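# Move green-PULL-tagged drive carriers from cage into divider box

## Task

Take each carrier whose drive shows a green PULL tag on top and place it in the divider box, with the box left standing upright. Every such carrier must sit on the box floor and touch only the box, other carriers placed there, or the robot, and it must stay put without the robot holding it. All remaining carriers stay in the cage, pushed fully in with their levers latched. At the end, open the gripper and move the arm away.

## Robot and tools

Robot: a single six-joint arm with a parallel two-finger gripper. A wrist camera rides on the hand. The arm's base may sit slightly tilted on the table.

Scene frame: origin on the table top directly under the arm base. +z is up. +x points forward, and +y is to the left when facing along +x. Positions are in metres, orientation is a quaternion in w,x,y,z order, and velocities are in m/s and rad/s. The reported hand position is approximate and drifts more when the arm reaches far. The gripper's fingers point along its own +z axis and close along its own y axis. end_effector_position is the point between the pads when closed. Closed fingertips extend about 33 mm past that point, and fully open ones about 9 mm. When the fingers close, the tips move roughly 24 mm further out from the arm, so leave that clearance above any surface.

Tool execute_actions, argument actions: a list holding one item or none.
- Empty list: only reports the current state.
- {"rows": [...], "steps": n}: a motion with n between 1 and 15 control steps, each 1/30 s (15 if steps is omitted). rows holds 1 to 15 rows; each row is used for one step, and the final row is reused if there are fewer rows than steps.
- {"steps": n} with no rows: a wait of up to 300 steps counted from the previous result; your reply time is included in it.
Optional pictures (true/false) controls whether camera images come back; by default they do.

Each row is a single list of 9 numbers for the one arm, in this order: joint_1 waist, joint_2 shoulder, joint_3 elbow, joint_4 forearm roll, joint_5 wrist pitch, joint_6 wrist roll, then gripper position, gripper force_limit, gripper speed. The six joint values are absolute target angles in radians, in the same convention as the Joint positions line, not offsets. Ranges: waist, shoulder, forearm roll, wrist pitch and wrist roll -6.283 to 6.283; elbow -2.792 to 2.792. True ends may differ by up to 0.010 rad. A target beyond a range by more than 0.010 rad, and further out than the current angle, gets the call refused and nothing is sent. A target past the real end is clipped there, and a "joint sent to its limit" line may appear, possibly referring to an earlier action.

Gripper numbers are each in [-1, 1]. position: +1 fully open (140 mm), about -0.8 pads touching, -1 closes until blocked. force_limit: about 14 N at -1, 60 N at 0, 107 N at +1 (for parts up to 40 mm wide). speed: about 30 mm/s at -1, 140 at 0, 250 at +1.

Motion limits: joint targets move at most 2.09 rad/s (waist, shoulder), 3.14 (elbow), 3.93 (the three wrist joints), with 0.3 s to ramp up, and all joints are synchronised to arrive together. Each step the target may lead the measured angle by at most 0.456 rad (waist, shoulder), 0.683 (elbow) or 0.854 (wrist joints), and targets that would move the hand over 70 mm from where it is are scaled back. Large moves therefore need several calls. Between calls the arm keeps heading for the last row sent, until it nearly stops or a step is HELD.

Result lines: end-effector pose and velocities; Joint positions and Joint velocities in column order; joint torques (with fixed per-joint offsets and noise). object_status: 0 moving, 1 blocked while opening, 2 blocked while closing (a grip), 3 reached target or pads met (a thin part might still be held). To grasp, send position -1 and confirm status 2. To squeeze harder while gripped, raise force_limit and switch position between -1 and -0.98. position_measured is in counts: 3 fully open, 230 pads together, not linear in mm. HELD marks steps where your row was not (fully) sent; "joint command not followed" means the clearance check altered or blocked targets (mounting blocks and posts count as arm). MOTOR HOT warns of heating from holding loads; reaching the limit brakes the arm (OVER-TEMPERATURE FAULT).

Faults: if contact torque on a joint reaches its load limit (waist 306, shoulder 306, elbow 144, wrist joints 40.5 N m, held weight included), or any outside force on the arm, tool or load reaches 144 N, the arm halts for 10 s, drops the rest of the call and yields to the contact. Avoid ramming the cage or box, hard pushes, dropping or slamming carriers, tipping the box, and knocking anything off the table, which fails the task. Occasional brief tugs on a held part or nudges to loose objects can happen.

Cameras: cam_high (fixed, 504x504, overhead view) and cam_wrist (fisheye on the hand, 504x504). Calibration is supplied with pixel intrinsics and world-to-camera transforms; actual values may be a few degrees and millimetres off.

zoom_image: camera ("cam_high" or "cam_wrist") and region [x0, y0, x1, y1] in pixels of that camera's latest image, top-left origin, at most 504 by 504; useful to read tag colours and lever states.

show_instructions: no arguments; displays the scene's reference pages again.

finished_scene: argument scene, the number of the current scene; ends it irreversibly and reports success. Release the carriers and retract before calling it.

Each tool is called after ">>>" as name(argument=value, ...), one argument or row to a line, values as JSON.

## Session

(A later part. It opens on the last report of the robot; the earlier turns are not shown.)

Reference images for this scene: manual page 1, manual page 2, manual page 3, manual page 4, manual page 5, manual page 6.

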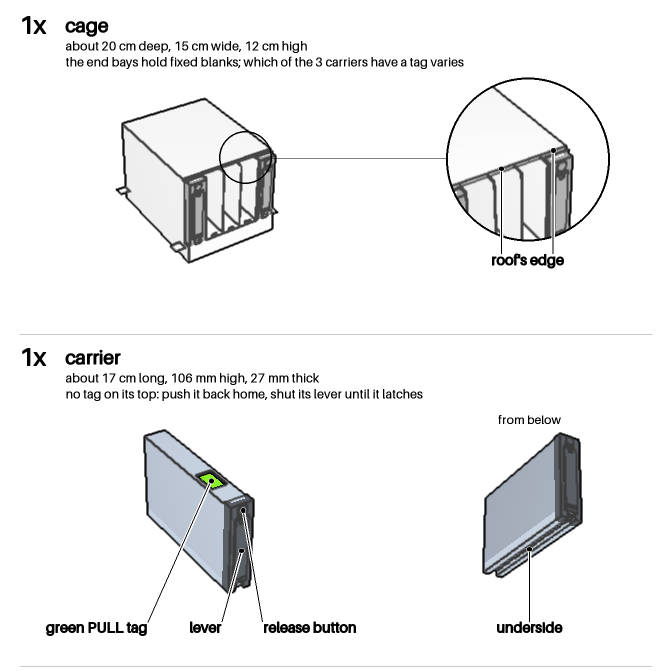

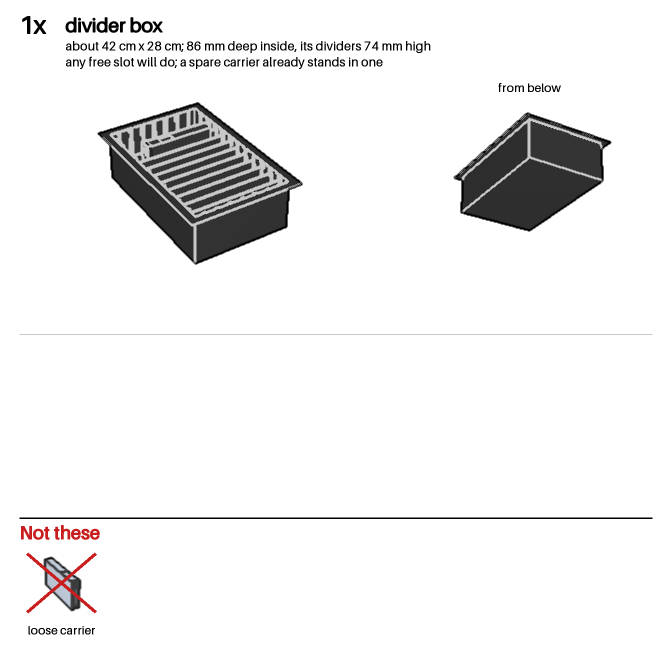

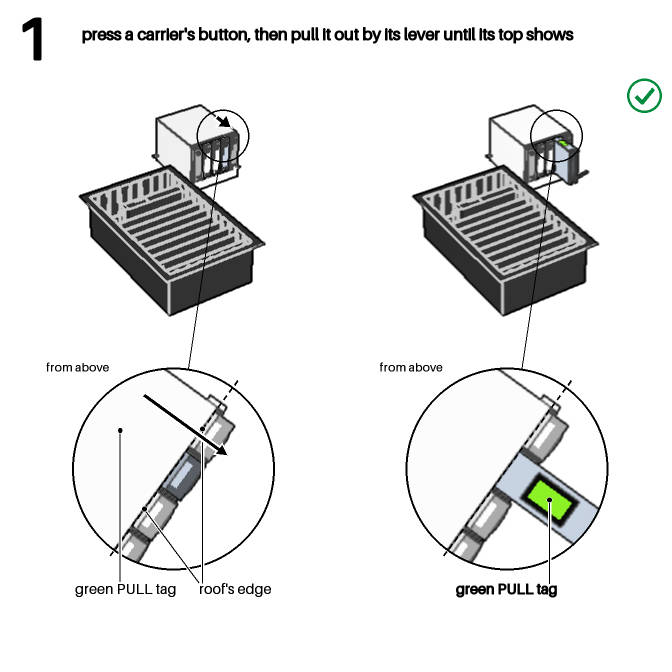

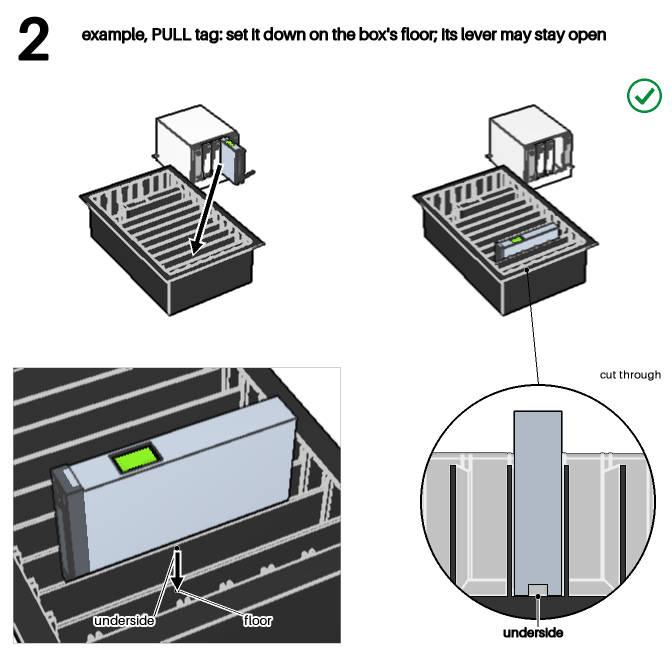

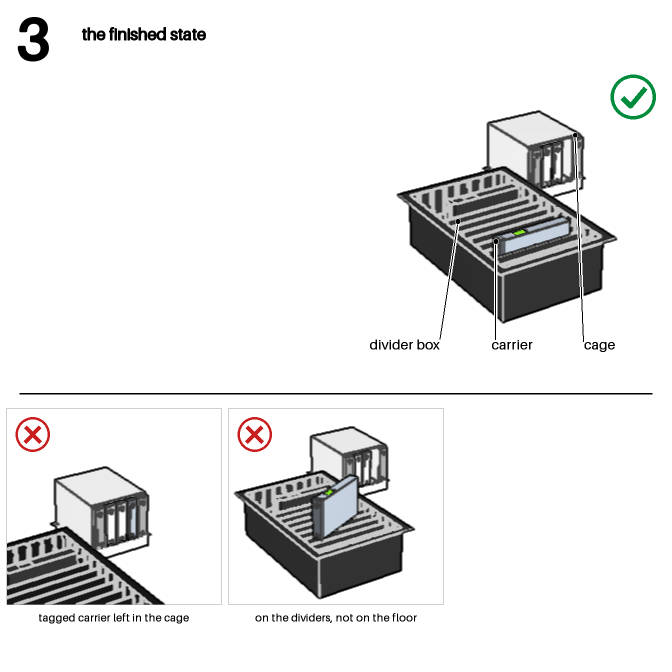

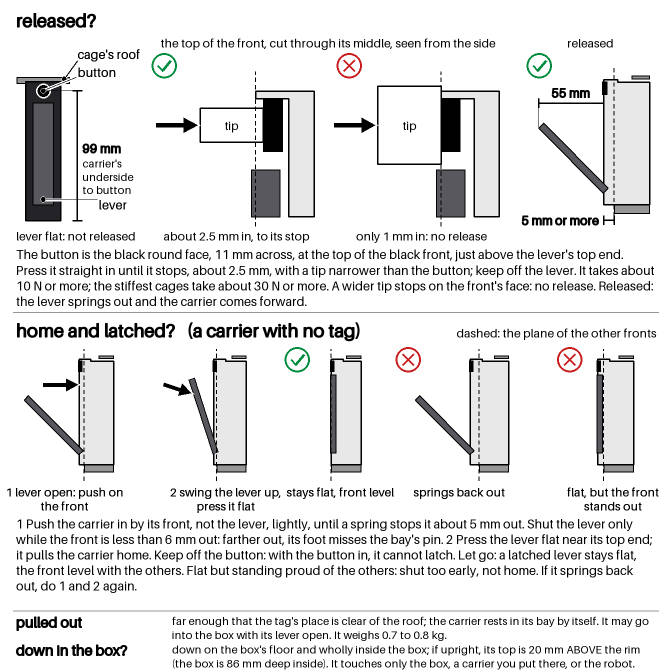

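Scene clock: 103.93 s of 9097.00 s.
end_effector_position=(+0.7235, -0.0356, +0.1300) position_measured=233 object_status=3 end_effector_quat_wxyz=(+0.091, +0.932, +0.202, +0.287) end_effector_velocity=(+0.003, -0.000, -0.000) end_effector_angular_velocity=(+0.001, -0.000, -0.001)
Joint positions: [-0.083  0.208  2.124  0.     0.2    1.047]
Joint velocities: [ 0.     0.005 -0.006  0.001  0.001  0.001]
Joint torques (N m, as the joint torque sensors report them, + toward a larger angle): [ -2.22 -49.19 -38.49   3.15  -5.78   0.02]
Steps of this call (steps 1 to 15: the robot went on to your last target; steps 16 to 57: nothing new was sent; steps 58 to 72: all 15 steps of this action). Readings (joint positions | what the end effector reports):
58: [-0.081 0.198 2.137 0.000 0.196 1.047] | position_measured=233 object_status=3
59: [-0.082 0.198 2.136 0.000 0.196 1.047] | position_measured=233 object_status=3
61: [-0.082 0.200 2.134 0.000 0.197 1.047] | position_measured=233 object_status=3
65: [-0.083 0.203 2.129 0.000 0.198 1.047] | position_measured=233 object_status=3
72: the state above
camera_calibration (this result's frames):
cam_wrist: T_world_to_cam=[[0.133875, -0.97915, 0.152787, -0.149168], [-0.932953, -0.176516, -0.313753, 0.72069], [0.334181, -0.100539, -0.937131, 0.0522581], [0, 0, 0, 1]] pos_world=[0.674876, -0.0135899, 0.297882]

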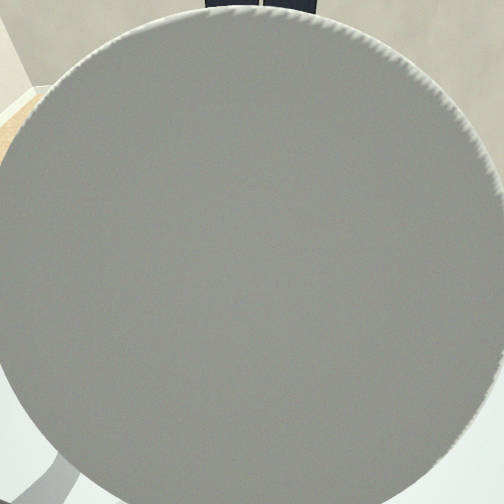

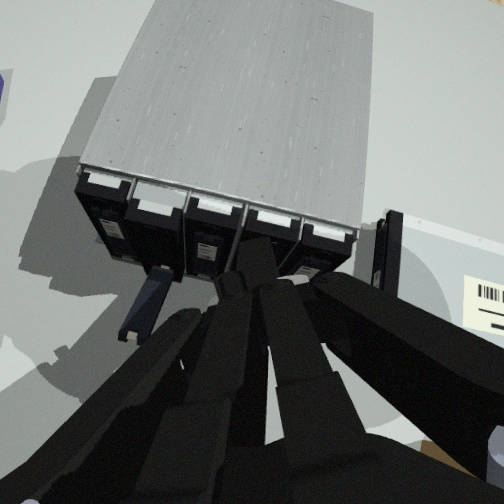

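>>> execute_actions(
  actions=[
    {"rows": [[-0.0826,0.2060,2.1257,0,0.1990,1.047,-1,0,0],[-0.0826,0.2027,2.1300,0,0.1980,1.047,-1,0,0],[-0.0826,0.1990,2.1349,0,0.1968,1.047,-1,0,0],[-0.0826,0.1950,2.1400,0,0.1957,1.047,-1,0,0],[-0.0826,0.1900,2.1425,0,0.1982,1.047,-1,0,0],[-0.0826,0.1830,2.1386,0,0.2091,1.047,-1,0,0],[-0.0826,0.1750,2.1339,0,0.2218,1.047,-1,0,0],[-0.0826,0.1680,2.1290,0,0.2350,1.047,-1,0,0],[-0.0828,0.1670,2.1160,0,0.2670,1.063,-1,0,0],[-0.0830,0.1725,2.0965,0,0.3110,1.087,-1,0,0],[-0.0832,0.1810,2.0720,0,0.3650,1.118,-1,0,0],[-0.0834,0.1915,2.0450,0,0.4250,1.152,-0.4,0,0],[-0.0836,0.2030,2.0170,0,0.4850,1.186,-0.4,0,0],[-0.0838,0.2145,1.9890,0,0.5450,1.220,-0.4,0,0],[-0.0840,0.2265,1.9612,0,0.6050,1.254,-0.4,0,0]], "steps": 15},
  ],
  pictures=false,
)

>>> execute_actions(
  actions=[
    {"rows": [[-0.0842,0.2390,1.9335,0,0.6640,1.288,-0.4,0,0],[-0.0844,0.2580,1.9045,0,0.7205,1.325,-0.4,0,0],[-0.0845,0.2775,1.8765,0,0.7750,1.362,-0.4,0,0],[-0.0847,0.2970,1.8490,0,0.8280,1.397,-0.4,0,0],[-0.0848,0.3165,1.8220,0,0.8795,1.432,-0.4,0,0],[-0.0849,0.3340,1.7978,0,0.9262,1.463,-0.4,0,0],[-0.0850,0.3488,1.7778,0,0.9640,1.488,-0.4,0,0],[-0.0851,0.3605,1.7622,0,0.9938,1.508,-0.4,0,0],[-0.0851,0.3685,1.7520,0,1.0138,1.521,-0.4,0,0],[-0.0851,0.3720,1.7467,0,1.0229,1.5274,-0.4,0,0],[-0.0851,0.3741,1.7486,0,1.0189,1.5274,-0.4,0,0],[-0.0851,0.3782,1.7523,0,1.0111,1.5274,-0.4,0,0],[-0.0851,0.3834,1.7569,0,1.0013,1.5274,-0.4,0,0],[-0.0851,0.3889,1.7617,0,0.9910,1.5274,-0.4,0,0],[-0.0851,0.3945,1.7665,0,0.9806,1.5274,-0.4,0,0]], "steps": 15},
  ],
  pictures=false,
)

>>> execute_actions(
  actions=[
    {"rows": [[-0.0851,0.4001,1.7713,0,0.9702,1.5274,-0.4,0,-0.5],[-0.0851,0.4055,1.7757,0,0.9604,1.5274,-0.4,0,-0.5],[-0.0851,0.4100,1.7794,0,0.9522,1.5274,-0.4,0,-0.5],[-0.0851,0.4130,1.7819,0,0.9467,1.5274,-0.4,0,-0.5],[-0.0851,0.4146,1.7832,0,0.9438,1.5274,-0.4,0,-0.5]], "steps": 10},
  ],
)

>>> zoom_image(
  camera="cam_wrist",
  region=[195, 200, 325, 330],
)

Scene clock: 110.83 s of 9097.00 s.
end_effector_position=(+0.7118, -0.0350, +0.1512) position_measured=215 object_status=0 end_effector_quat_wxyz=(+0.064, +0.955, +0.162, +0.239) end_effector_velocity=(-0.004, -0.004, -0.024) end_effector_angular_velocity=(+0.469, +0.962, -0.687)
Joint positions: [-0.083  0.186  2.056  0.     0.399  1.138]
Joint velocities: [-0.006  0.258 -0.636  0.     1.38   0.778]
Joint torques (N m, as the joint torque sensors report them, + toward a larger angle): [ -3.62 -36.52 -34.73   3.48  -1.55   0.01]
Steps of this call (steps 1 to 15: the robot went on to your last target; steps 16 to 90: nothing new was sent; then 3.40 s passed at rest; steps 91 to 105: all 15 steps of this action). Readings (joint positions | what the end effector reports):
91: [-0.083 0.208 2.123 0.000 0.200 1.047] | position_measured=233 object_status=3
92: [-0.083 0.208 2.123 0.000 0.200 1.047] | position_measured=233 object_status=3
94: [-0.083 0.204 2.129 0.000 0.198 1.047] | position_measured=233 object_status=3
98: [-0.083 0.186 2.138 0.000 0.207 1.047] | position_measured=233 object_status=3
105: the state above

Scene clock: 111.33 s of 9097.00 s.
end_effector_position=(+0.7030, -0.0354, +0.1247) position_measured=179 object_status=3 end_effector_quat_wxyz=(-0.001, +1.000, -0.027, +0.001) end_effector_velocity=(+0.020, -0.001, -0.152) end_effector_angular_velocity=(-0.001, -0.013, -0.031)
Joint positions: [-0.085  0.381  1.755  0.     1.004  1.526]
Joint velocities: [ 0.     0.155  0.092 -0.    -0.26   0.032]
Joint torques (N m, as the joint torque sensors report them, + toward a larger angle): [ -0.37 -73.11 -31.28   3.4    0.17  -0.1 ]
Steps of this call (steps 1 to 15: all 15 steps of this action). Readings (joint positions | what the end effector reports):
1: [-0.083 0.195 2.034 0.000 0.448 1.165] | position_measured=208 object_status=0
2: [-0.084 0.206 2.010 0.000 0.499 1.194] | position_measured=200 object_status=0
4: [-0.084 0.230 1.959 0.000 0.606 1.257] | position_measured=185 object_status=0
8: [-0.085 0.297 1.852 0.000 0.821 1.394] | position_measured=179 object_status=0
15: the state above

Scene clock: 111.67 s of 9097.00 s.
end_effector_position=(+0.7025, -0.0353, +0.0884) position_measured=179 object_status=3 end_effector_quat_wxyz=(-0.001, +1.000, -0.028, +0.000) end_effector_velocity=(+0.000, -0.000, -0.004) end_effector_angular_velocity=(-0.000, -0.002, +0.001)
Joint positions: [-0.085  0.414  1.783  0.     0.944  1.527]
Joint velocities: [-0.     0.004  0.003 -0.    -0.009 -0.001]
Joint torques (N m, as the joint torque sensors report them, + toward a larger angle): [ -1.53 -75.07 -34.85   3.54   0.28  -0.08]
Steps of this call (steps 1 to 10: all 10 steps of this action). Readings (joint positions | what the end effector reports):
1: [-0.085 0.386 1.759 0.000 0.995 1.527] | position_measured=179 object_status=3
2: [-0.085 0.391 1.764 0.000 0.985 1.527] | position_measured=179 object_status=3
4: [-0.085 0.402 1.773 0.000 0.966 1.527] | position_measured=179 object_status=3
8: [-0.085 0.414 1.782 0.000 0.945 1.527] | position_measured=179 object_status=3
10: the state above
camera_calibration (this result's frames):
cam_wrist: T_world_to_cam=[[-0.296313, -0.955073, -0.00586378, 0.177395], [-0.921066, 0.284127, 0.266287, 0.644732], [-0.252658, 0.0843053, -0.963876, 0.441377], [0, 0, 0, 1]] pos_world=[0.757923, -0.0509711, 0.254789]

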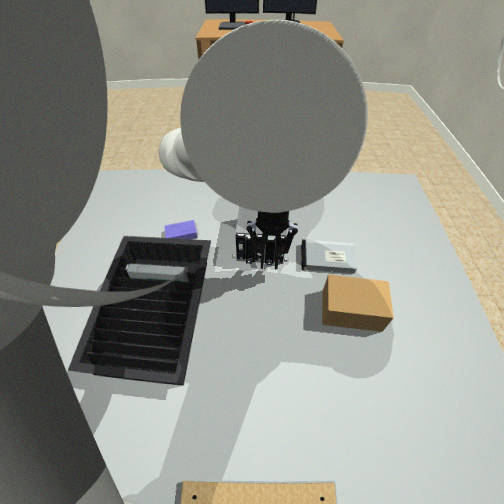

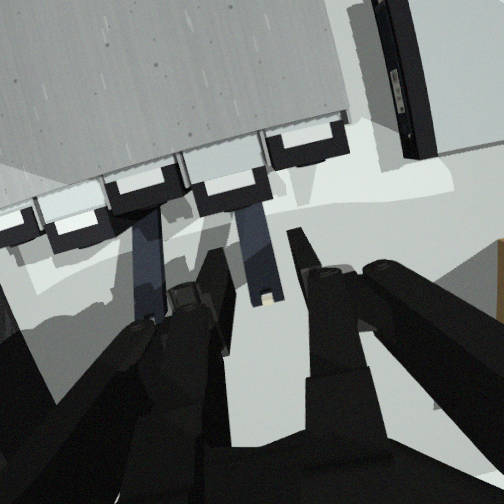

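Region (195, 200, 325, 330) of cam_wrist's 504x504 image, scaled by 3.877, with more detail than that image has.

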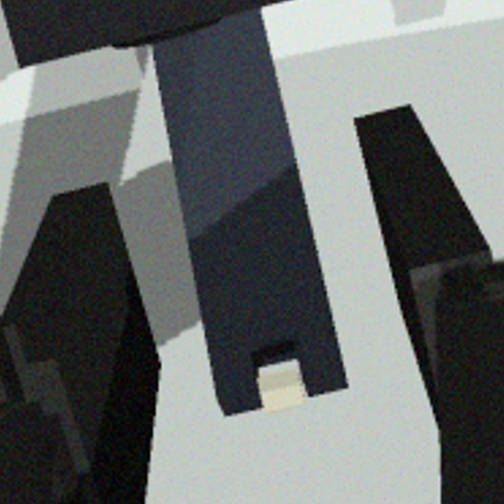

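>>> execute_actions(
  actions=[
    {"rows": [[-0.0851,0.4146,1.7832,0,0.9438,1.5274,-1,0,-0.5]], "steps": 12},
  ],
  pictures=false,
)

>>> execute_actions(
  actions=[
    {"rows": [[-0.0852,0.4133,1.7852,0,0.9431,1.5273,-1,0,-0.5],[-0.0853,0.4106,1.7893,0,0.9417,1.5272,-1,0,-0.5],[-0.0855,0.4066,1.7955,0,0.9395,1.5270,-1,0,-0.5],[-0.0857,0.4026,1.8017,0,0.9373,1.5268,-1,0,-0.5],[-0.0859,0.3986,1.8079,0,0.9351,1.5266,-1,0,-0.5],[-0.0861,0.3946,1.8140,0,0.9330,1.5264,-1,0,-0.5],[-0.0863,0.3906,1.8201,0,0.9309,1.5262,-1,0,-0.5],[-0.0865,0.3866,1.8262,0,0.9288,1.5260,-1,0,-0.5],[-0.0867,0.3826,1.8323,0,0.9267,1.5258,-1,0,-0.5],[-0.0869,0.3786,1.8384,0,0.9246,1.5256,-1,0,-0.5],[-0.0871,0.3746,1.8444,0,0.9226,1.5254,-1,0,-0.5],[-0.0872,0.3720,1.8483,0,0.9213,1.5253,-1,0,-0.5],[-0.0873,0.3707,1.8503,0,0.9206,1.5252,-1,0,-0.5]], "steps": 15},
  ],
)

Scene clock: 115.60 s of 9097.00 s.
end_effector_position=(+0.7024, -0.0353, +0.0880) position_measured=211 object_status=0 end_effector_quat_wxyz=(-0.001, +1.000, -0.028, +0.000) end_effector_velocity=(-0.000, +0.000, -0.000) end_effector_angular_velocity=(+0.001, +0.000, -0.001)
Joint positions: [-0.085  0.415  1.783  0.     0.944  1.527]
Joint velocities: [-0.     0.     0.     0.001  0.     0.001]
Joint torques (N m, as the joint torque sensors report them, + toward a larger angle): [ -0.36 -70.   -30.44   3.55   0.22  -0.28]
Steps of this call (steps 1 to 15: the robot went on to your last target; steps 16 to 90: nothing new was sent; then 0.53 s passed at rest; steps 91 to 102: all 12 steps of this action). Readings (joint positions | what the end effector reports):
91: [-0.085 0.415 1.783 0.000 0.944 1.527] | position_measured=179 object_status=0
92: [-0.085 0.415 1.783 0.000 0.944 1.527] | position_measured=181 object_status=0
94: [-0.085 0.415 1.783 0.000 0.944 1.527] | position_measured=190 object_status=0
98: [-0.085 0.415 1.783 0.000 0.944 1.527] | position_measured=208 object_status=0
102: the state above

Scene clock: 116.10 s of 9097.00 s.
end_effector_position=(+0.6706, -0.0335, +0.0880) position_measured=211 object_status=2 end_effector_quat_wxyz=(-0.001, +1.000, -0.028, +0.000) end_effector_velocity=(-0.024, +0.000, +0.000) end_effector_angular_velocity=(-0.000, -0.003, -0.001)
Joint positions: [-0.087  0.372  1.848  0.     0.921  1.525]
Joint velocities: [-0.003 -0.034  0.051  0.    -0.02  -0.002]
Joint torques (N m, as the joint torque sensors report them, + toward a larger angle): [ -1.4  -67.87 -32.47   3.86   0.17  -0.58]
Steps of this call (steps 1 to 15: all 15 steps of this action). Readings (joint positions | what the end effector reports):
1: [-0.085 0.415 1.783 0.000 0.944 1.527] | position_measured=211 object_status=0
2: [-0.085 0.414 1.784 0.000 0.943 1.527] | position_measured=211 object_status=2
4: [-0.085 0.411 1.789 0.000 0.942 1.527] | position_measured=211 object_status=2
8: [-0.086 0.397 1.811 0.000 0.934 1.527] | position_measured=211 object_status=2
15: the state above
camera_calibration (this result's frames):
cam_wrist: T_world_to_cam=[[-0.296263, -0.955089, -0.00578946, 0.169625], [-0.920986, 0.284068, 0.266628, 0.614921], [-0.253009, 0.084324, -0.963782, 0.433025], [0, 0, 0, 1]] pos_world=[0.726146, -0.0491868, 0.254369]

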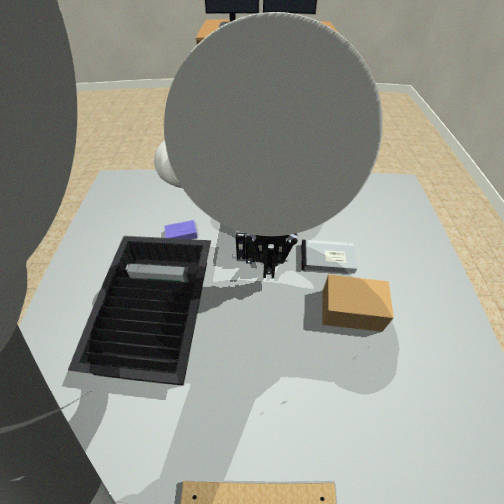

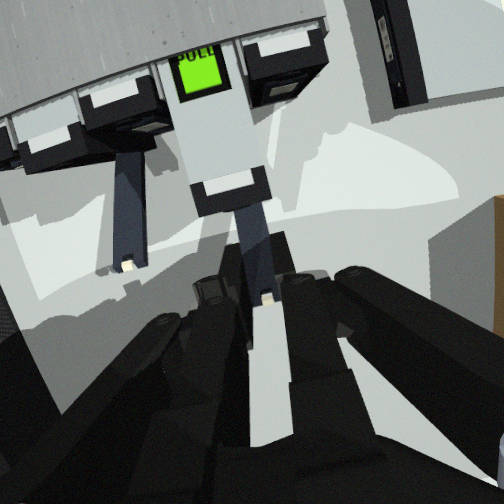

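>>> execute_actions(
  actions=[
    {"rows": [[-0.0874,0.3687,1.8533,0,0.9196,1.5256,-1,0,-0.5],[-0.0876,0.3653,1.8584,0,0.9179,1.5259,-1,0,-0.5],[-0.0878,0.3607,1.8653,0,0.9156,1.5262,-1,0,-0.5],[-0.0881,0.3560,1.8723,0,0.9133,1.5264,-1,0,-0.5],[-0.0883,0.3513,1.8793,0,0.9110,1.5267,-1,0,-0.5],[-0.0886,0.3466,1.8862,0,0.9088,1.5269,-1,0,-0.5],[-0.0888,0.3419,1.8931,0,0.9066,1.5270,-1,0,-0.5],[-0.0891,0.3372,1.9000,0,0.9044,1.5270,-1,0,-0.5],[-0.0893,0.3325,1.9069,0,0.9022,1.5270,-1,0,-0.5],[-0.0896,0.3278,1.9138,0,0.9000,1.5270,-1,0,-0.5],[-0.0898,0.3231,1.9206,0,0.8979,1.5270,-1,0,-0.5],[-0.0900,0.3190,1.9266,0,0.8960,1.5270,-1,0,-0.5],[-0.0902,0.3160,1.9309,0,0.8947,1.5270,-1,0,-0.5],[-0.0903,0.3143,1.9334,0,0.8939,1.5270,-1,0,-0.5]], "steps": 15},
  ],
  pictures=false,
)

>>> execute_actions(
  actions=[
    {"rows": [[-0.0903,0.3143,1.9334,0,0.8939,1.5270,-1,0,-0.5],[-0.0903,0.3143,1.9334,0,0.8939,1.5270,-1,0,-0.5],[-0.0903,0.3143,1.9334,0,0.8939,1.5270,-1,0,-0.5],[-0.0903,0.3143,1.9334,0,0.8939,1.5270,-0.15,0,0],[-0.0903,0.3143,1.9334,0,0.8939,1.5270,-0.15,0,0],[-0.0903,0.3143,1.9334,0,0.8939,1.5270,-0.15,0,0],[-0.0903,0.3140,1.9300,0,0.8976,1.5275,-0.15,0,0],[-0.0901,0.3136,1.9228,0,0.9052,1.5280,-0.15,0,0],[-0.0899,0.3131,1.9130,0,0.9155,1.5288,-0.15,0,0],[-0.0896,0.3125,1.9020,0,0.9271,1.5296,-0.15,0,0],[-0.0894,0.3120,1.8910,0,0.9386,1.5304,-0.15,0,0],[-0.0891,0.3115,1.8810,0,0.9491,1.5312,-0.15,0,0],[-0.0889,0.3110,1.8715,0,0.9591,1.5320,-0.15,0,0],[-0.0887,0.3106,1.8629,0,0.9681,1.5328,-0.15,0,0]], "steps": 15},
  ],
)

Scene clock: 124.77 s of 9097.00 s.
end_effector_position=(+0.6304, -0.0313, +0.0880) position_measured=211 object_status=2 end_effector_quat_wxyz=(-0.001, +1.000, -0.030, +0.000) end_effector_velocity=(-0.061, +0.003, +0.000) end_effector_angular_velocity=(-0.002, -0.001, -0.003)
Joint positions: [-0.09   0.318  1.928 -0.     0.896  1.527]
Joint velocities: [-0.004 -0.083  0.119 -0.002 -0.038  0.   ]
Joint torques (N m, as the joint torque sensors report them, + toward a larger angle): [ -0.96 -60.84 -36.22   3.6    0.11  -0.23]
Steps of this call (steps 1 to 15: the robot went on to your last target; steps 16 to 90: nothing new was sent; then 5.17 s passed at rest; steps 91 to 105: all 15 steps of this action). Readings (joint positions | what the end effector reports):
91: [-0.087 0.371 1.850 -0.000 0.921 1.525] | position_measured=211 object_status=2
92: [-0.087 0.370 1.851 -0.000 0.920 1.525] | position_measured=211 object_status=2
94: [-0.088 0.366 1.858 -0.000 0.918 1.525] | position_measured=211 object_status=2
98: [-0.088 0.349 1.883 -0.000 0.910 1.527] | position_measured=211 object_status=2
105: the state above

Scene clock: 125.27 s of 9097.00 s.
end_effector_position=(+0.6454, -0.0324, +0.1146) position_measured=148 object_status=0 end_effector_quat_wxyz=(-0.001, +0.999, -0.032, +0.000) end_effector_velocity=(+0.086, -0.004, +0.134) end_effector_angular_velocity=(-0.000, -0.004, -0.014)
Joint positions: [-0.089  0.311  1.878 -0.     0.952  1.532]
Joint velocities: [ 0.009 -0.014 -0.274 -0.     0.284  0.023]
Joint torques (N m, as the joint torque sensors report them, + toward a larger angle): [ -1.1  -64.55 -31.38   3.75   0.06  -0.03]
Steps of this call (steps 1 to 15: all 15 steps of this action). Readings (joint positions | what the end effector reports):
1: [-0.090 0.316 1.931 -0.000 0.895 1.527] | position_measured=211 object_status=2
2: [-0.090 0.315 1.932 -0.000 0.894 1.527] | position_measured=211 object_status=2
4: [-0.090 0.315 1.933 -0.000 0.894 1.527] | position_measured=211 object_status=0
8: [-0.090 0.314 1.933 -0.000 0.895 1.527] | position_measured=185 object_status=0
15: the state above
camera_calibration (this result's frames):
cam_wrist: T_world_to_cam=[[-0.304199, -0.952591, -0.00577786, 0.168593], [-0.918604, 0.291729, 0.266574, 0.582988], [-0.25225, 0.086399, -0.963797, 0.451792], [0, 0, 0, 1]] pos_world=[0.700786, -0.0485082, 0.281001]

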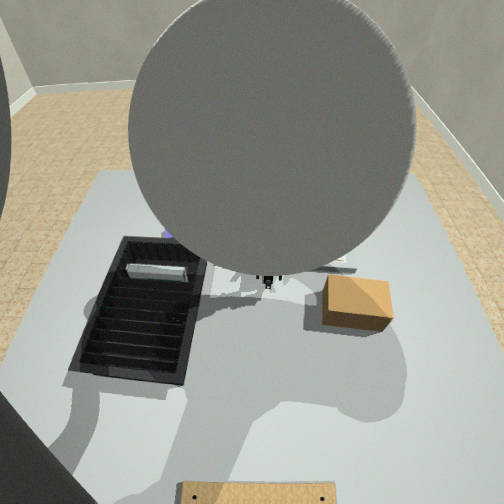

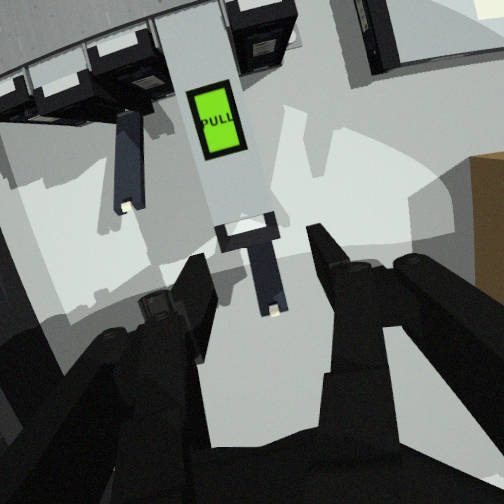

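>>> execute_actions(
  actions=[
    {"rows": [[-0.0885,0.3148,1.8570,0,0.9698,1.5330,-0.15,0.9,-0.3],[-0.0881,0.3217,1.8471,0,0.9728,1.5334,-0.15,0.9,-0.3],[-0.0876,0.3314,1.8332,0,0.9770,1.5339,-0.15,0.9,-0.3],[-0.0870,0.3424,1.8173,0,0.9819,1.5345,-0.15,0.9,-0.3],[-0.0865,0.3542,1.8002,0,0.9872,1.5350,-0.15,0.9,-0.3],[-0.0859,0.3659,1.7830,0,0.9927,1.5356,-0.15,0.9,-0.3],[-0.0854,0.3777,1.7656,0,0.9983,1.5361,-0.15,0.9,-0.3],[-0.0849,0.3887,1.7491,0,1.0038,1.5366,-0.15,0.9,-0.3],[-0.0845,0.3984,1.7345,0,1.0087,1.5370,-0.15,0.9,-0.3],[-0.0841,0.4067,1.7219,0,1.0130,1.5374,-0.15,0.9,-0.3],[-0.0839,0.4130,1.7123,0,1.0163,1.5376,-0.15,0.9,-0.3],[-0.0837,0.4172,1.7059,0,1.0185,1.5378,-0.15,0.9,-0.3],[-0.0836,0.4193,1.7027,0,1.0196,1.5379,-0.15,0.9,-0.3],[-0.0836,0.4193,1.7027,0,1.0196,1.5379,-1,0.9,-0.3]], "steps": 15},
  ],
  pictures=false,
)

>>> execute_actions(
  actions=[
    {"rows": [[-0.0836,0.4193,1.7027,0,1.0196,1.5379,-1,0.9,-0.3]], "steps": 13},
  ],
)

Scene clock: 128.17 s of 9097.00 s.
end_effector_position=(+0.7264, -0.0367, +0.1220) position_measured=150 object_status=0 end_effector_quat_wxyz=(-0.001, +0.999, -0.032, +0.000) end_effector_velocity=(+0.053, -0.003, -0.001) end_effector_angular_velocity=(-0.000, +0.003, -0.000)
Joint positions: [-0.084  0.416  1.707  0.     1.018  1.538]
Joint velocities: [ 0.003  0.076 -0.113 -0.001  0.04   0.004]
Joint torques (N m, as the joint torque sensors report them, + toward a larger angle): [  3.39 -83.41 -31.07   3.46   0.78  -0.19]
Steps of this call (steps 1 to 30: the robot went on to your last target; steps 31 to 72: nothing new was sent; steps 73 to 87: all 15 steps of this action). Readings (joint positions | what the end effector reports):
73: [-0.089 0.311 1.863 -0.000 0.968 1.533] | position_measured=148 object_status=3
74: [-0.089 0.312 1.861 0.000 0.969 1.533] | position_measured=148 object_status=3
76: [-0.088 0.320 1.849 0.000 0.972 1.533] | position_measured=148 object_status=3
80: [-0.086 0.356 1.797 0.000 0.988 1.535] | position_measured=148 object_status=3
87: the state above

Scene clock: 128.60 s of 9097.00 s.
end_effector_position=(+0.7285, -0.0368, +0.1222) position_measured=197 object_status=0 end_effector_quat_wxyz=(-0.001, +0.999, -0.032, +0.000) end_effector_velocity=(+0.000, +0.000, -0.000) end_effector_angular_velocity=(+0.001, +0.000, -0.000)
Joint positions: [-0.084  0.419  1.703  0.     1.02   1.538]
Joint velocities: [ 0.     0.    -0.     0.001  0.     0.   ]
Joint torques (N m, as the joint torque sensors report them, + toward a larger angle): [ -0.82 -62.7  -29.67   3.98  -1.8    0.01]
Steps of this call (steps 1 to 13: all 13 steps of this action). Readings (joint positions | what the end effector reports):
1: [-0.084 0.418 1.705 0.000 1.019 1.538] | position_measured=156 object_status=0
2: [-0.084 0.419 1.704 0.000 1.019 1.538] | position_measured=162 object_status=0
4: [-0.084 0.419 1.703 0.000 1.020 1.538] | position_measured=173 object_status=0
8: [-0.084 0.419 1.703 0.000 1.020 1.538] | position_measured=196 object_status=0
13: the state above
camera_calibration (this result's frames):
cam_wrist: T_world_to_cam=[[-0.304893, -0.952369, -0.00585484, 0.190209], [-0.918439, 0.292393, 0.266414, 0.658515], [-0.252012, 0.086605, -0.963841, 0.480299], [0, 0, 0, 1]] pos_world=[0.783841, -0.0529923, 0.288608]

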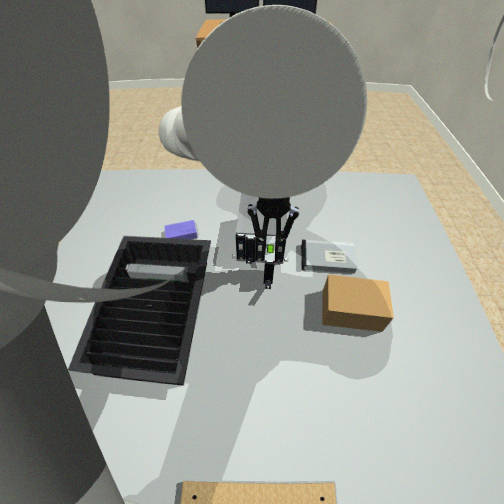

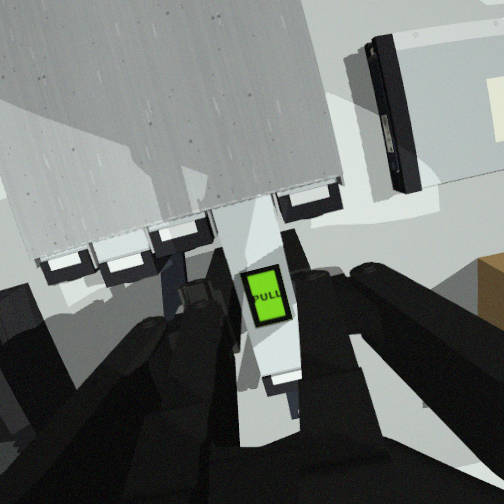

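>>> execute_actions(
  actions=[
    {"rows": [[-0.0836,0.4187,1.7022,0,1.0207,1.5379,-1,0.9,-0.3],[-0.0837,0.4166,1.7054,0,1.0196,1.5378,-1,0.9,-0.3],[-0.0838,0.4132,1.7107,0,1.0177,1.5377,-1,0.9,-0.3],[-0.0840,0.4083,1.7181,0,1.0152,1.5375,-1,0.9,-0.3],[-0.0843,0.4028,1.7265,0,1.0123,1.5372,-1,0.9,-0.3],[-0.0845,0.3966,1.7359,0,1.0091,1.5370,-1,0.9,-0.3],[-0.0848,0.3903,1.7452,0,1.0061,1.5367,-1,0.9,-0.3],[-0.0851,0.3841,1.7546,0,1.0029,1.5364,-1,0.9,-0.3],[-0.0853,0.3779,1.7638,0,0.9999,1.5362,-1,0.9,-0.3],[-0.0856,0.3717,1.7731,0,0.9968,1.5359,-1,0.9,-0.3],[-0.0859,0.3654,1.7823,0,0.9939,1.5356,-1,0.9,-0.3],[-0.0862,0.3592,1.7915,0,0.9909,1.5353,-1,0.9,-0.3],[-0.0865,0.3530,1.8006,0,0.9880,1.5350,-1,0.9,-0.3],[-0.0868,0.3468,1.8096,0,0.9852,1.5347,-1,0.9,-0.3],[-0.0871,0.3406,1.8187,0,0.9823,1.5344,-1,0.9,-0.3]], "steps": 15},
  ],
  pictures=false,
)

>>> execute_actions(
  actions=[
    {"rows": [[-0.0874,0.3343,1.8277,0,0.9796,1.5341,-1,0.9,-0.3],[-0.0878,0.3281,1.8366,0,0.9769,1.5337,-1,0.9,-0.3],[-0.0881,0.3219,1.8455,0,0.9742,1.5334,-1,0.9,-0.3],[-0.0884,0.3157,1.8544,0,0.9715,1.5331,-1,0.9,-0.3],[-0.0887,0.3094,1.8632,0,0.9690,1.5328,-1,0.9,-0.3],[-0.0891,0.3032,1.8720,0,0.9664,1.5324,-1,0.9,-0.3],[-0.0894,0.2969,1.8807,0,0.9640,1.5321,-1,0.9,-0.3],[-0.0897,0.2907,1.8894,0,0.9615,1.5318,-1,0.9,-0.3],[-0.0901,0.2844,1.8981,0,0.9591,1.5314,-1,0.9,-0.3],[-0.0903,0.2794,1.9050,0,0.9572,1.5312,-1,0.9,-0.3],[-0.0905,0.2755,1.9104,0,0.9557,1.5310,-1,0.9,-0.3],[-0.0907,0.2730,1.9138,0,0.9548,1.5309,-1,0.9,-0.3]], "steps": 15},
  ],
)

Scene clock: 137.57 s of 9097.00 s.
end_effector_position=(+0.6836, -0.0343, +0.1224) position_measured=197 object_status=2 end_effector_quat_wxyz=(-0.001, +0.999, -0.032, -0.000) end_effector_velocity=(-0.132, +0.007, +0.001) end_effector_angular_velocity=(-0.000, -0.002, -0.000)
Joint positions: [-0.086  0.357  1.795 -0.     0.99   1.535]
Joint velocities: [-0.009 -0.185  0.268 -0.    -0.085 -0.009]
Joint torques (N m, as the joint torque sensors report them, + toward a larger angle): [  3.17 -91.95 -46.49   3.01   0.04  -0.46]
Steps of this call (steps 1 to 15: the robot went on to your last target; steps 16 to 90: nothing new was sent; then 5.47 s passed at rest; steps 91 to 105: all 15 steps of this action). Readings (joint positions | what the end effector reports):
91: [-0.084 0.419 1.703 -0.000 1.020 1.538] | position_measured=197 object_status=2
92: [-0.084 0.419 1.703 -0.000 1.020 1.538] | position_measured=197 object_status=2
94: [-0.084 0.417 1.706 -0.000 1.019 1.538] | position_measured=197 object_status=2
98: [-0.084 0.400 1.732 -0.000 1.011 1.537] | position_measured=197 object_status=2
105: the state above

Scene clock: 138.07 s of 9097.00 s.
end_effector_position=(+0.6244, -0.0311, +0.1226) position_measured=197 object_status=2 end_effector_quat_wxyz=(-0.001, +0.999, -0.032, +0.000) end_effector_velocity=(-0.016, +0.001, +0.000) end_effector_angular_velocity=(+0.000, -0.003, -0.000)
Joint positions: [-0.091  0.274  1.912 -0.     0.955  1.531]
Joint velocities: [-0.001 -0.024  0.033  0.    -0.011 -0.001]
Joint torques (N m, as the joint torque sensors report them, + toward a larger angle): [ -1.22 -56.7  -38.71   3.67  -0.48   0.02]
Steps of this call (steps 1 to 15: all 15 steps of this action). Readings (joint positions | what the end effector reports):
1: [-0.087 0.351 1.804 -0.000 0.987 1.535] | position_measured=197 object_status=2
2: [-0.087 0.344 1.813 -0.000 0.984 1.535] | position_measured=197 object_status=2
4: [-0.088 0.332 1.831 -0.000 0.979 1.534] | position_measured=197 object_status=2
8: [-0.089 0.307 1.866 -0.000 0.968 1.533] | position_measured=197 object_status=2
15: the state above
camera_calibration (this result's frames):
cam_wrist: T_world_to_cam=[[-0.304909, -0.952364, -0.00577683, 0.163956], [-0.91843, 0.292429, 0.266407, 0.561111], [-0.252027, 0.0865355, -0.963843, 0.453989], [0, 0, 0, 1]] pos_world=[0.67975, -0.0472255, 0.289038]

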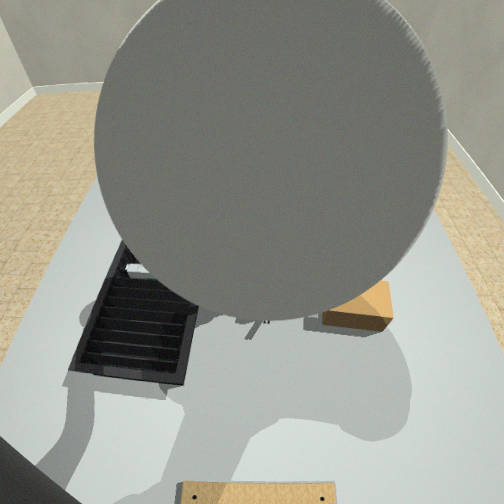

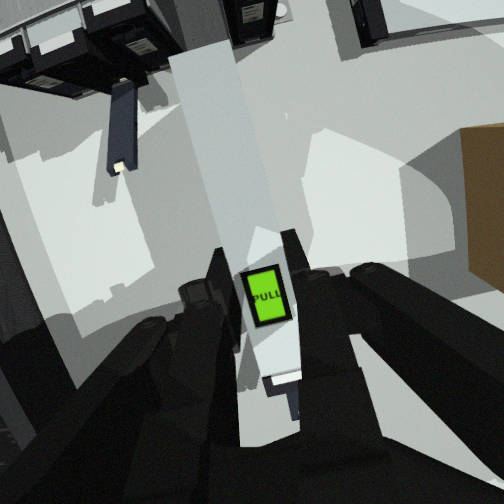

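>>> execute_actions(
  actions=[
    {"rows": [[-0.0907,0.2705,1.9115,0,0.9596,1.5309,-1,0.9,-0.3],[-0.0907,0.2655,1.9068,0,0.9693,1.5309,-1,0.9,-0.3],[-0.0907,0.2582,1.8998,0,0.9836,1.5309,-1,0.9,-0.3],[-0.0907,0.2490,1.8908,0,1.0018,1.5309,-1,0.9,-0.3],[-0.0907,0.2395,1.8812,0,1.0209,1.5309,-1,0.9,-0.3],[-0.0907,0.2300,1.8712,0,1.0404,1.5309,-1,0.9,-0.3],[-0.0907,0.2209,1.8610,0,1.0597,1.5309,-1,0.9,-0.3],[-0.0895,0.2122,1.8500,0,1.0794,1.5290,-1,0.9,-0.3],[-0.0860,0.2038,1.8390,0,1.0988,1.5230,-1,0.9,-0.3],[-0.0800,0.1960,1.8285,0,1.1171,1.5120,-1,0.9,-0.3],[-0.0710,0.1890,1.8195,0,1.1331,1.4950,-1,0.9,-0.3],[-0.0590,0.1830,1.8130,0,1.1456,1.4730,-1,0.9,-0.3],[-0.0440,0.1785,1.8095,0,1.1536,1.4460,-1,0.9,-0.3],[-0.0270,0.1752,1.8090,0,1.1574,1.4150,-1,0.9,-0.3],[-0.0080,0.1727,1.8107,0,1.1582,1.3810,-1,0.9,-0.3]], "steps": 15},
  ],
  pictures=false,
)

>>> execute_actions(
  actions=[
    {"rows": [[0.013,0.1709,1.8130,0,1.1577,1.3425,-1,0.9,-0.3],[0.034,0.1690,1.8152,0,1.1574,1.3043,-1,0.9,-0.3],[0.055,0.1671,1.8174,0,1.1571,1.2662,-1,0.9,-0.3],[0.076,0.1653,1.8196,0,1.1567,1.2280,-1,0.9,-0.3],[0.097,0.1634,1.8218,0,1.1564,1.1898,-1,0.9,-0.3],[0.118,0.1615,1.8240,0,1.1561,1.1517,-1,0.9,-0.3],[0.139,0.1597,1.8263,0,1.1556,1.1135,-1,0.9,-0.3],[0.160,0.1578,1.8285,0,1.1553,1.0754,-1,0.9,-0.3],[0.181,0.1559,1.8307,0,1.1550,1.0372,-1,0.9,-0.3],[0.202,0.1541,1.8329,0,1.1546,0.9990,-1,0.9,-0.3],[0.223,0.1522,1.8351,0,1.1543,0.9609,-1,0.9,-0.3],[0.244,0.1503,1.8373,0,1.1540,0.9227,-1,0.9,-0.3],[0.265,0.1485,1.8396,0,1.1535,0.8846,-1,0.9,-0.3],[0.286,0.1466,1.8418,0,1.1532,0.8464,-1,0.9,-0.3],[0.307,0.1447,1.8440,0,1.1529,0.8082,-1,0.9,-0.3]], "steps": 15},
  ],
  pictures=false,
)

>>> execute_actions(
  actions=[
    {"rows": [[0.328,0.1429,1.8462,0,1.1525,0.7701,-1,0.9,-0.3],[0.349,0.1410,1.8484,0,1.1522,0.7319,-1,0.9,-0.3],[0.370,0.1391,1.8507,0,1.1518,0.6938,-1,0.9,-0.3],[0.390,0.1380,1.8535,0,1.1501,0.6574,-1,0.9,-0.3],[0.408,0.1380,1.8580,0,1.1456,0.6247,-1,0.9,-0.3],[0.424,0.1390,1.8635,0,1.1391,0.5956,-1,0.9,-0.3],[0.438,0.1410,1.8700,0,1.1306,0.5702,-1,0.9,-0.3],[0.449,0.1435,1.8765,0,1.1216,0.5502,-1,0.9,-0.3],[0.457,0.1463,1.8828,0,1.1125,0.5357,-1,0.9,-0.3],[0.463,0.1490,1.8883,0,1.1043,0.5248,-1,0.9,-0.3],[0.4665,0.1512,1.8925,0,1.0979,0.5184,-1,0.9,-0.3],[0.468,0.1524,1.8947,0,1.0945,0.5157,-1,0.9,-0.3]], "steps": 15},
  ],
  pictures=false,
)

>>> execute_actions(
  actions=[
    {"steps": 6},
  ],
)

Scene clock: 150.97 s of 9097.00 s.
end_effector_position=(+0.6228, -0.0084, +0.2257) position_measured=197 object_status=2 end_effector_quat_wxyz=(-0.001, +1.000, +0.019, +0.000) end_effector_velocity=(-0.022, +0.228, +0.137) end_effector_angular_velocity=(-0.000, +0.002, +1.021)
Joint positions: [-0.054  0.184  1.816  0.     1.142  1.464]
Joint velocities: [ 0.364 -0.13  -0.11   0.     0.244 -0.657]
Joint torques (N m, as the joint torque sensors report them, + toward a larger angle): [  4.08 -48.11 -32.07   3.85   0.79   0.13]
Steps of this call (steps 1 to 15: the robot went on to your last target; steps 16 to 90: nothing new was sent; then 9.40 s passed at rest; steps 91 to 105: all 15 steps of this action). Readings (joint positions | what the end effector reports):
91: [-0.091 0.273 1.914 0.000 0.955 1.531] | position_measured=197 object_status=2
92: [-0.091 0.272 1.914 0.000 0.956 1.531] | position_measured=197 object_status=2
94: [-0.091 0.266 1.908 -0.000 0.968 1.531] | position_measured=197 object_status=2
98: [-0.091 0.237 1.879 0.000 1.026 1.531] | position_measured=197 object_status=2
105: the state above

Scene clock: 151.47 s of 9097.00 s.
end_effector_position=(+0.5828, +0.1644, +0.2355) position_measured=197 object_status=2 end_effector_quat_wxyz=(-0.001, +0.912, +0.410, +0.001) end_effector_velocity=(-0.137, +0.354, +0.000) end_effector_angular_velocity=(+0.000, -0.003, +1.740)
Joint positions: [0.232 0.151 1.836 0.    1.154 0.944]
Joint velocities: [ 0.62  -0.055  0.065  0.001 -0.011 -1.121]
Joint torques (N m, as the joint torque sensors report them, + toward a larger angle): [ -4.81 -56.28 -38.52   3.76   0.07  -0.13]
Steps of this call (steps 1 to 15: all 15 steps of this action). Readings (joint positions | what the end effector reports):
1: [-0.041 0.180 1.813 0.000 1.148 1.440] | position_measured=197 object_status=2
2: [-0.026 0.177 1.812 0.000 1.152 1.413] | position_measured=197 object_status=2
4: [0.009 0.172 1.812 0.000 1.156 1.351] | position_measured=197 object_status=2
8: [0.087 0.164 1.820 0.000 1.157 1.208] | position_measured=197 object_status=2
15: the state above

Scene clock: 151.97 s of 9097.00 s.
end_effector_position=(+0.5162, +0.2892, +0.2064) position_measured=197 object_status=2 end_effector_quat_wxyz=(-0.001, +0.730, +0.684, +0.001) end_effector_velocity=(-0.004, +0.014, -0.017) end_effector_angular_velocity=(+0.005, -0.010, +0.077)
Joint positions: [0.467 0.152 1.894 0.    1.096 0.518]
Joint velocities: [ 0.025  0.012  0.019 -0.    -0.042 -0.051]
Joint torques (N m, as the joint torque sensors report them, + toward a larger angle): [ -7.11 -63.22 -45.88   4.19  -0.25  -0.46]
Steps of this call (steps 1 to 15: all 15 steps of this action). Readings (joint positions | what the end effector reports):
1: [0.253 0.150 1.838 0.000 1.154 0.906] | position_measured=197 object_status=2
2: [0.274 0.148 1.841 0.000 1.153 0.868] | position_measured=197 object_status=2
4: [0.316 0.144 1.845 0.000 1.153 0.791] | position_measured=197 object_status=2
8: [0.397 0.139 1.858 0.000 1.147 0.645] | position_measured=197 object_status=2
15: the state above

Scene clock: 152.17 s of 9097.00 s.
end_effector_position=(+0.5159, +0.2898, +0.2056) position_measured=197 object_status=2 end_effector_quat_wxyz=(-0.000, +0.729, +0.685, +0.001) end_effector_velocity=(-0.000, +0.001, -0.000) end_effector_angular_velocity=(+0.001, +0.000, +0.001)
Joint positions: [0.468 0.152 1.895 0.    1.095 0.516]
Joint velocities: [ 0.001  0.     0.     0.001 -0.001 -0.   ]
Joint torques (N m, as the joint torque sensors report them, + toward a larger angle): [ -0.28 -55.36 -39.38   3.98  -0.02  -0.02]
Steps of this call (steps 1 to 6: the robot went on to your last target). Readings (joint positions | what the end effector reports):
1: [0.467 0.152 1.894 0.000 1.095 0.517] | position_measured=197 object_status=2
2: [0.468 0.152 1.894 0.000 1.095 0.516] | position_measured=197 object_status=2
4: [0.468 0.152 1.895 0.000 1.095 0.516] | position_measured=197 object_status=2
6: the state above
camera_calibration (this result's frames):
cam_wrist: T_world_to_cam=[[0.953256, -0.302134, -0.00426364, -0.400909], [-0.290294, -0.919635, 0.264576, 0.373122], [-0.0838583, -0.250971, -0.964355, 0.490012], [0, 0, 0, 1]] pos_world=[0.531576, 0.344987, 0.372118]

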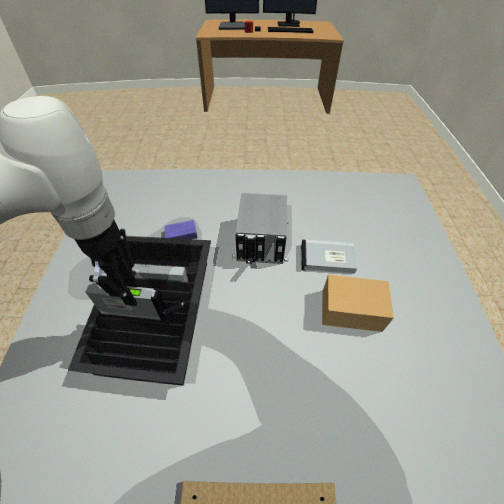

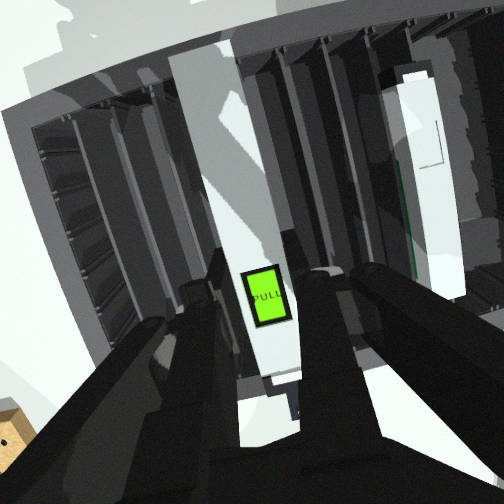

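>>> zoom_image(
  camera="cam_wrist",
  region=[200, 30, 330, 160],
)

>>> zoom_image(
  camera="cam_wrist",
  region=[230, 140, 360, 270],
)

Region (200, 30, 330, 160) of cam_wrist's 504x504 image, scaled by 3.877, with more detail than that image has.

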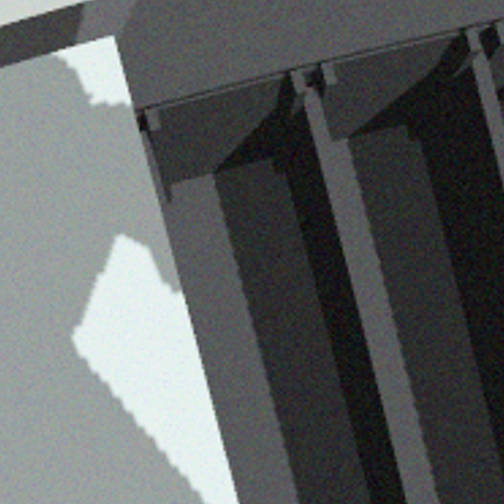

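Region (230, 140, 360, 270) of cam_wrist's 504x504 image, scaled by 3.877, with more detail than that image has.

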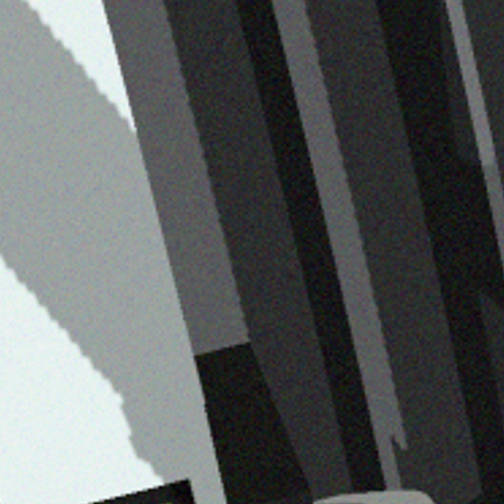

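>>> execute_actions(
  actions=[
    {"rows": [[0.4695,0.1535,1.8945,0,1.0936,0.5158,-1,0.9,-0.3],[0.4722,0.1555,1.8945,0,1.0916,0.5159,-1,0.9,-0.3],[0.4752,0.1578,1.8948,0,1.0890,0.5160,-1,0.9,-0.3],[0.4780,0.1600,1.8954,0,1.0862,0.5162,-1,0.9,-0.3],[0.4798,0.1620,1.8961,0,1.0835,0.5163,-1,0.9,-0.3],[0.4806,0.1639,1.8971,0,1.0806,0.5163,-1,0.9,-0.3]], "steps": 13},
  ],
)

>>> zoom_image(
  camera="cam_wrist",
  region=[200, 30, 330, 160],
)

>>> zoom_image(
  camera="cam_wrist",
  region=[230, 140, 360, 270],
)

Scene clock: 165.47 s of 9097.00 s.
end_effector_position=(+0.5152, +0.2978, +0.1976) position_measured=197 object_status=2 end_effector_quat_wxyz=(-0.000, +0.724, +0.689, +0.001) end_effector_velocity=(-0.000, +0.001, -0.001) end_effector_angular_velocity=(+0.001, -0.000, +0.000)
Joint positions: [ 0.481  0.164  1.897 -0.     1.081  0.516]
Joint velocities: [ 0.001  0.001  0.001  0.001 -0.002  0.   ]
Joint torques (N m, as the joint torque sensors report them, + toward a larger angle): [  1.01 -55.23 -41.04   5.76  -1.05  -0.04]
Steps of this call (steps 1 to 15: the robot went on to your last target; steps 16 to 90: nothing new was sent; then 9.87 s passed at rest; steps 91 to 103: all 13 steps of this action). Readings (joint positions | what the end effector reports):
91: [0.468 0.152 1.895 -0.000 1.094 0.516] | position_measured=197 object_status=2
92: [0.469 0.153 1.895 -0.000 1.094 0.516] | position_measured=197 object_status=2
94: [0.472 0.155 1.895 -0.000 1.092 0.516] | position_measured=197 object_status=2
98: [0.480 0.163 1.897 -0.000 1.082 0.516] | position_measured=197 object_status=2
103: the state above
camera_calibration (this result's frames):
cam_wrist: T_world_to_cam=[[0.956857, -0.290527, -0.00429149, -0.403194], [-0.279077, -0.923055, 0.264737, 0.377606], [-0.0808745, -0.252117, -0.964311, 0.483008], [0, 0, 0, 1]] pos_world=[0.530243, 0.353187, 0.364074]

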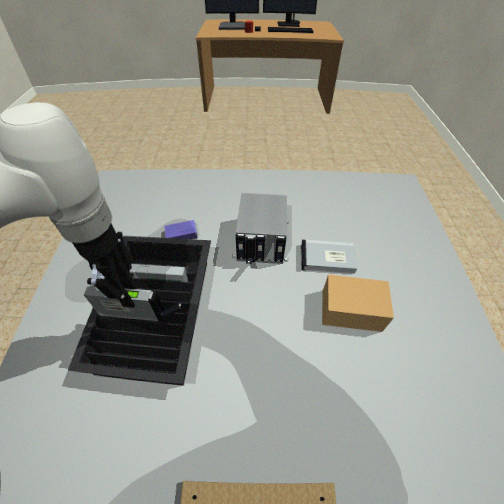

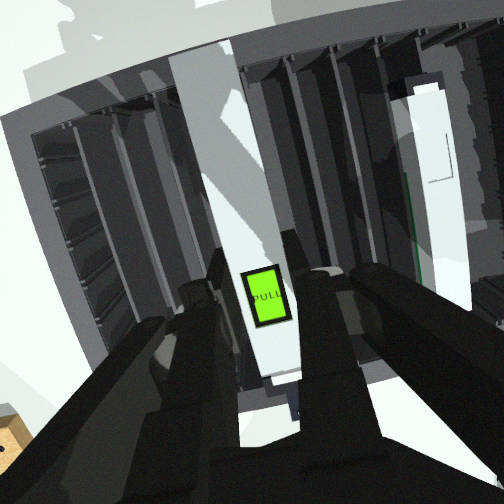

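Region (200, 30, 330, 160) of cam_wrist's 504x504 image, scaled by 3.877, with more detail than that image has.

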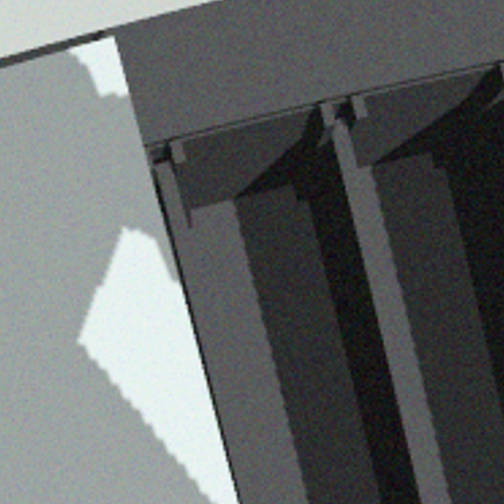

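Region (230, 140, 360, 270) of cam_wrist's 504x504 image, scaled by 3.877, with more detail than that image has.

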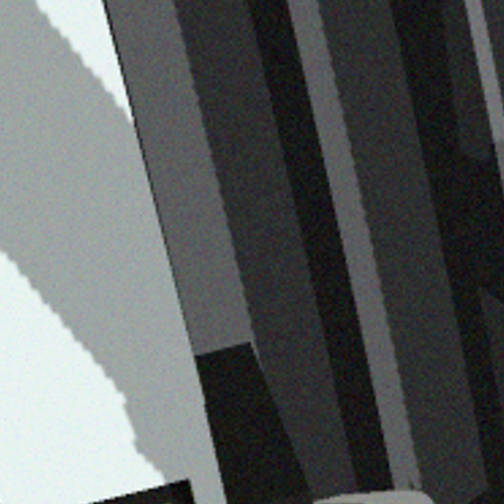

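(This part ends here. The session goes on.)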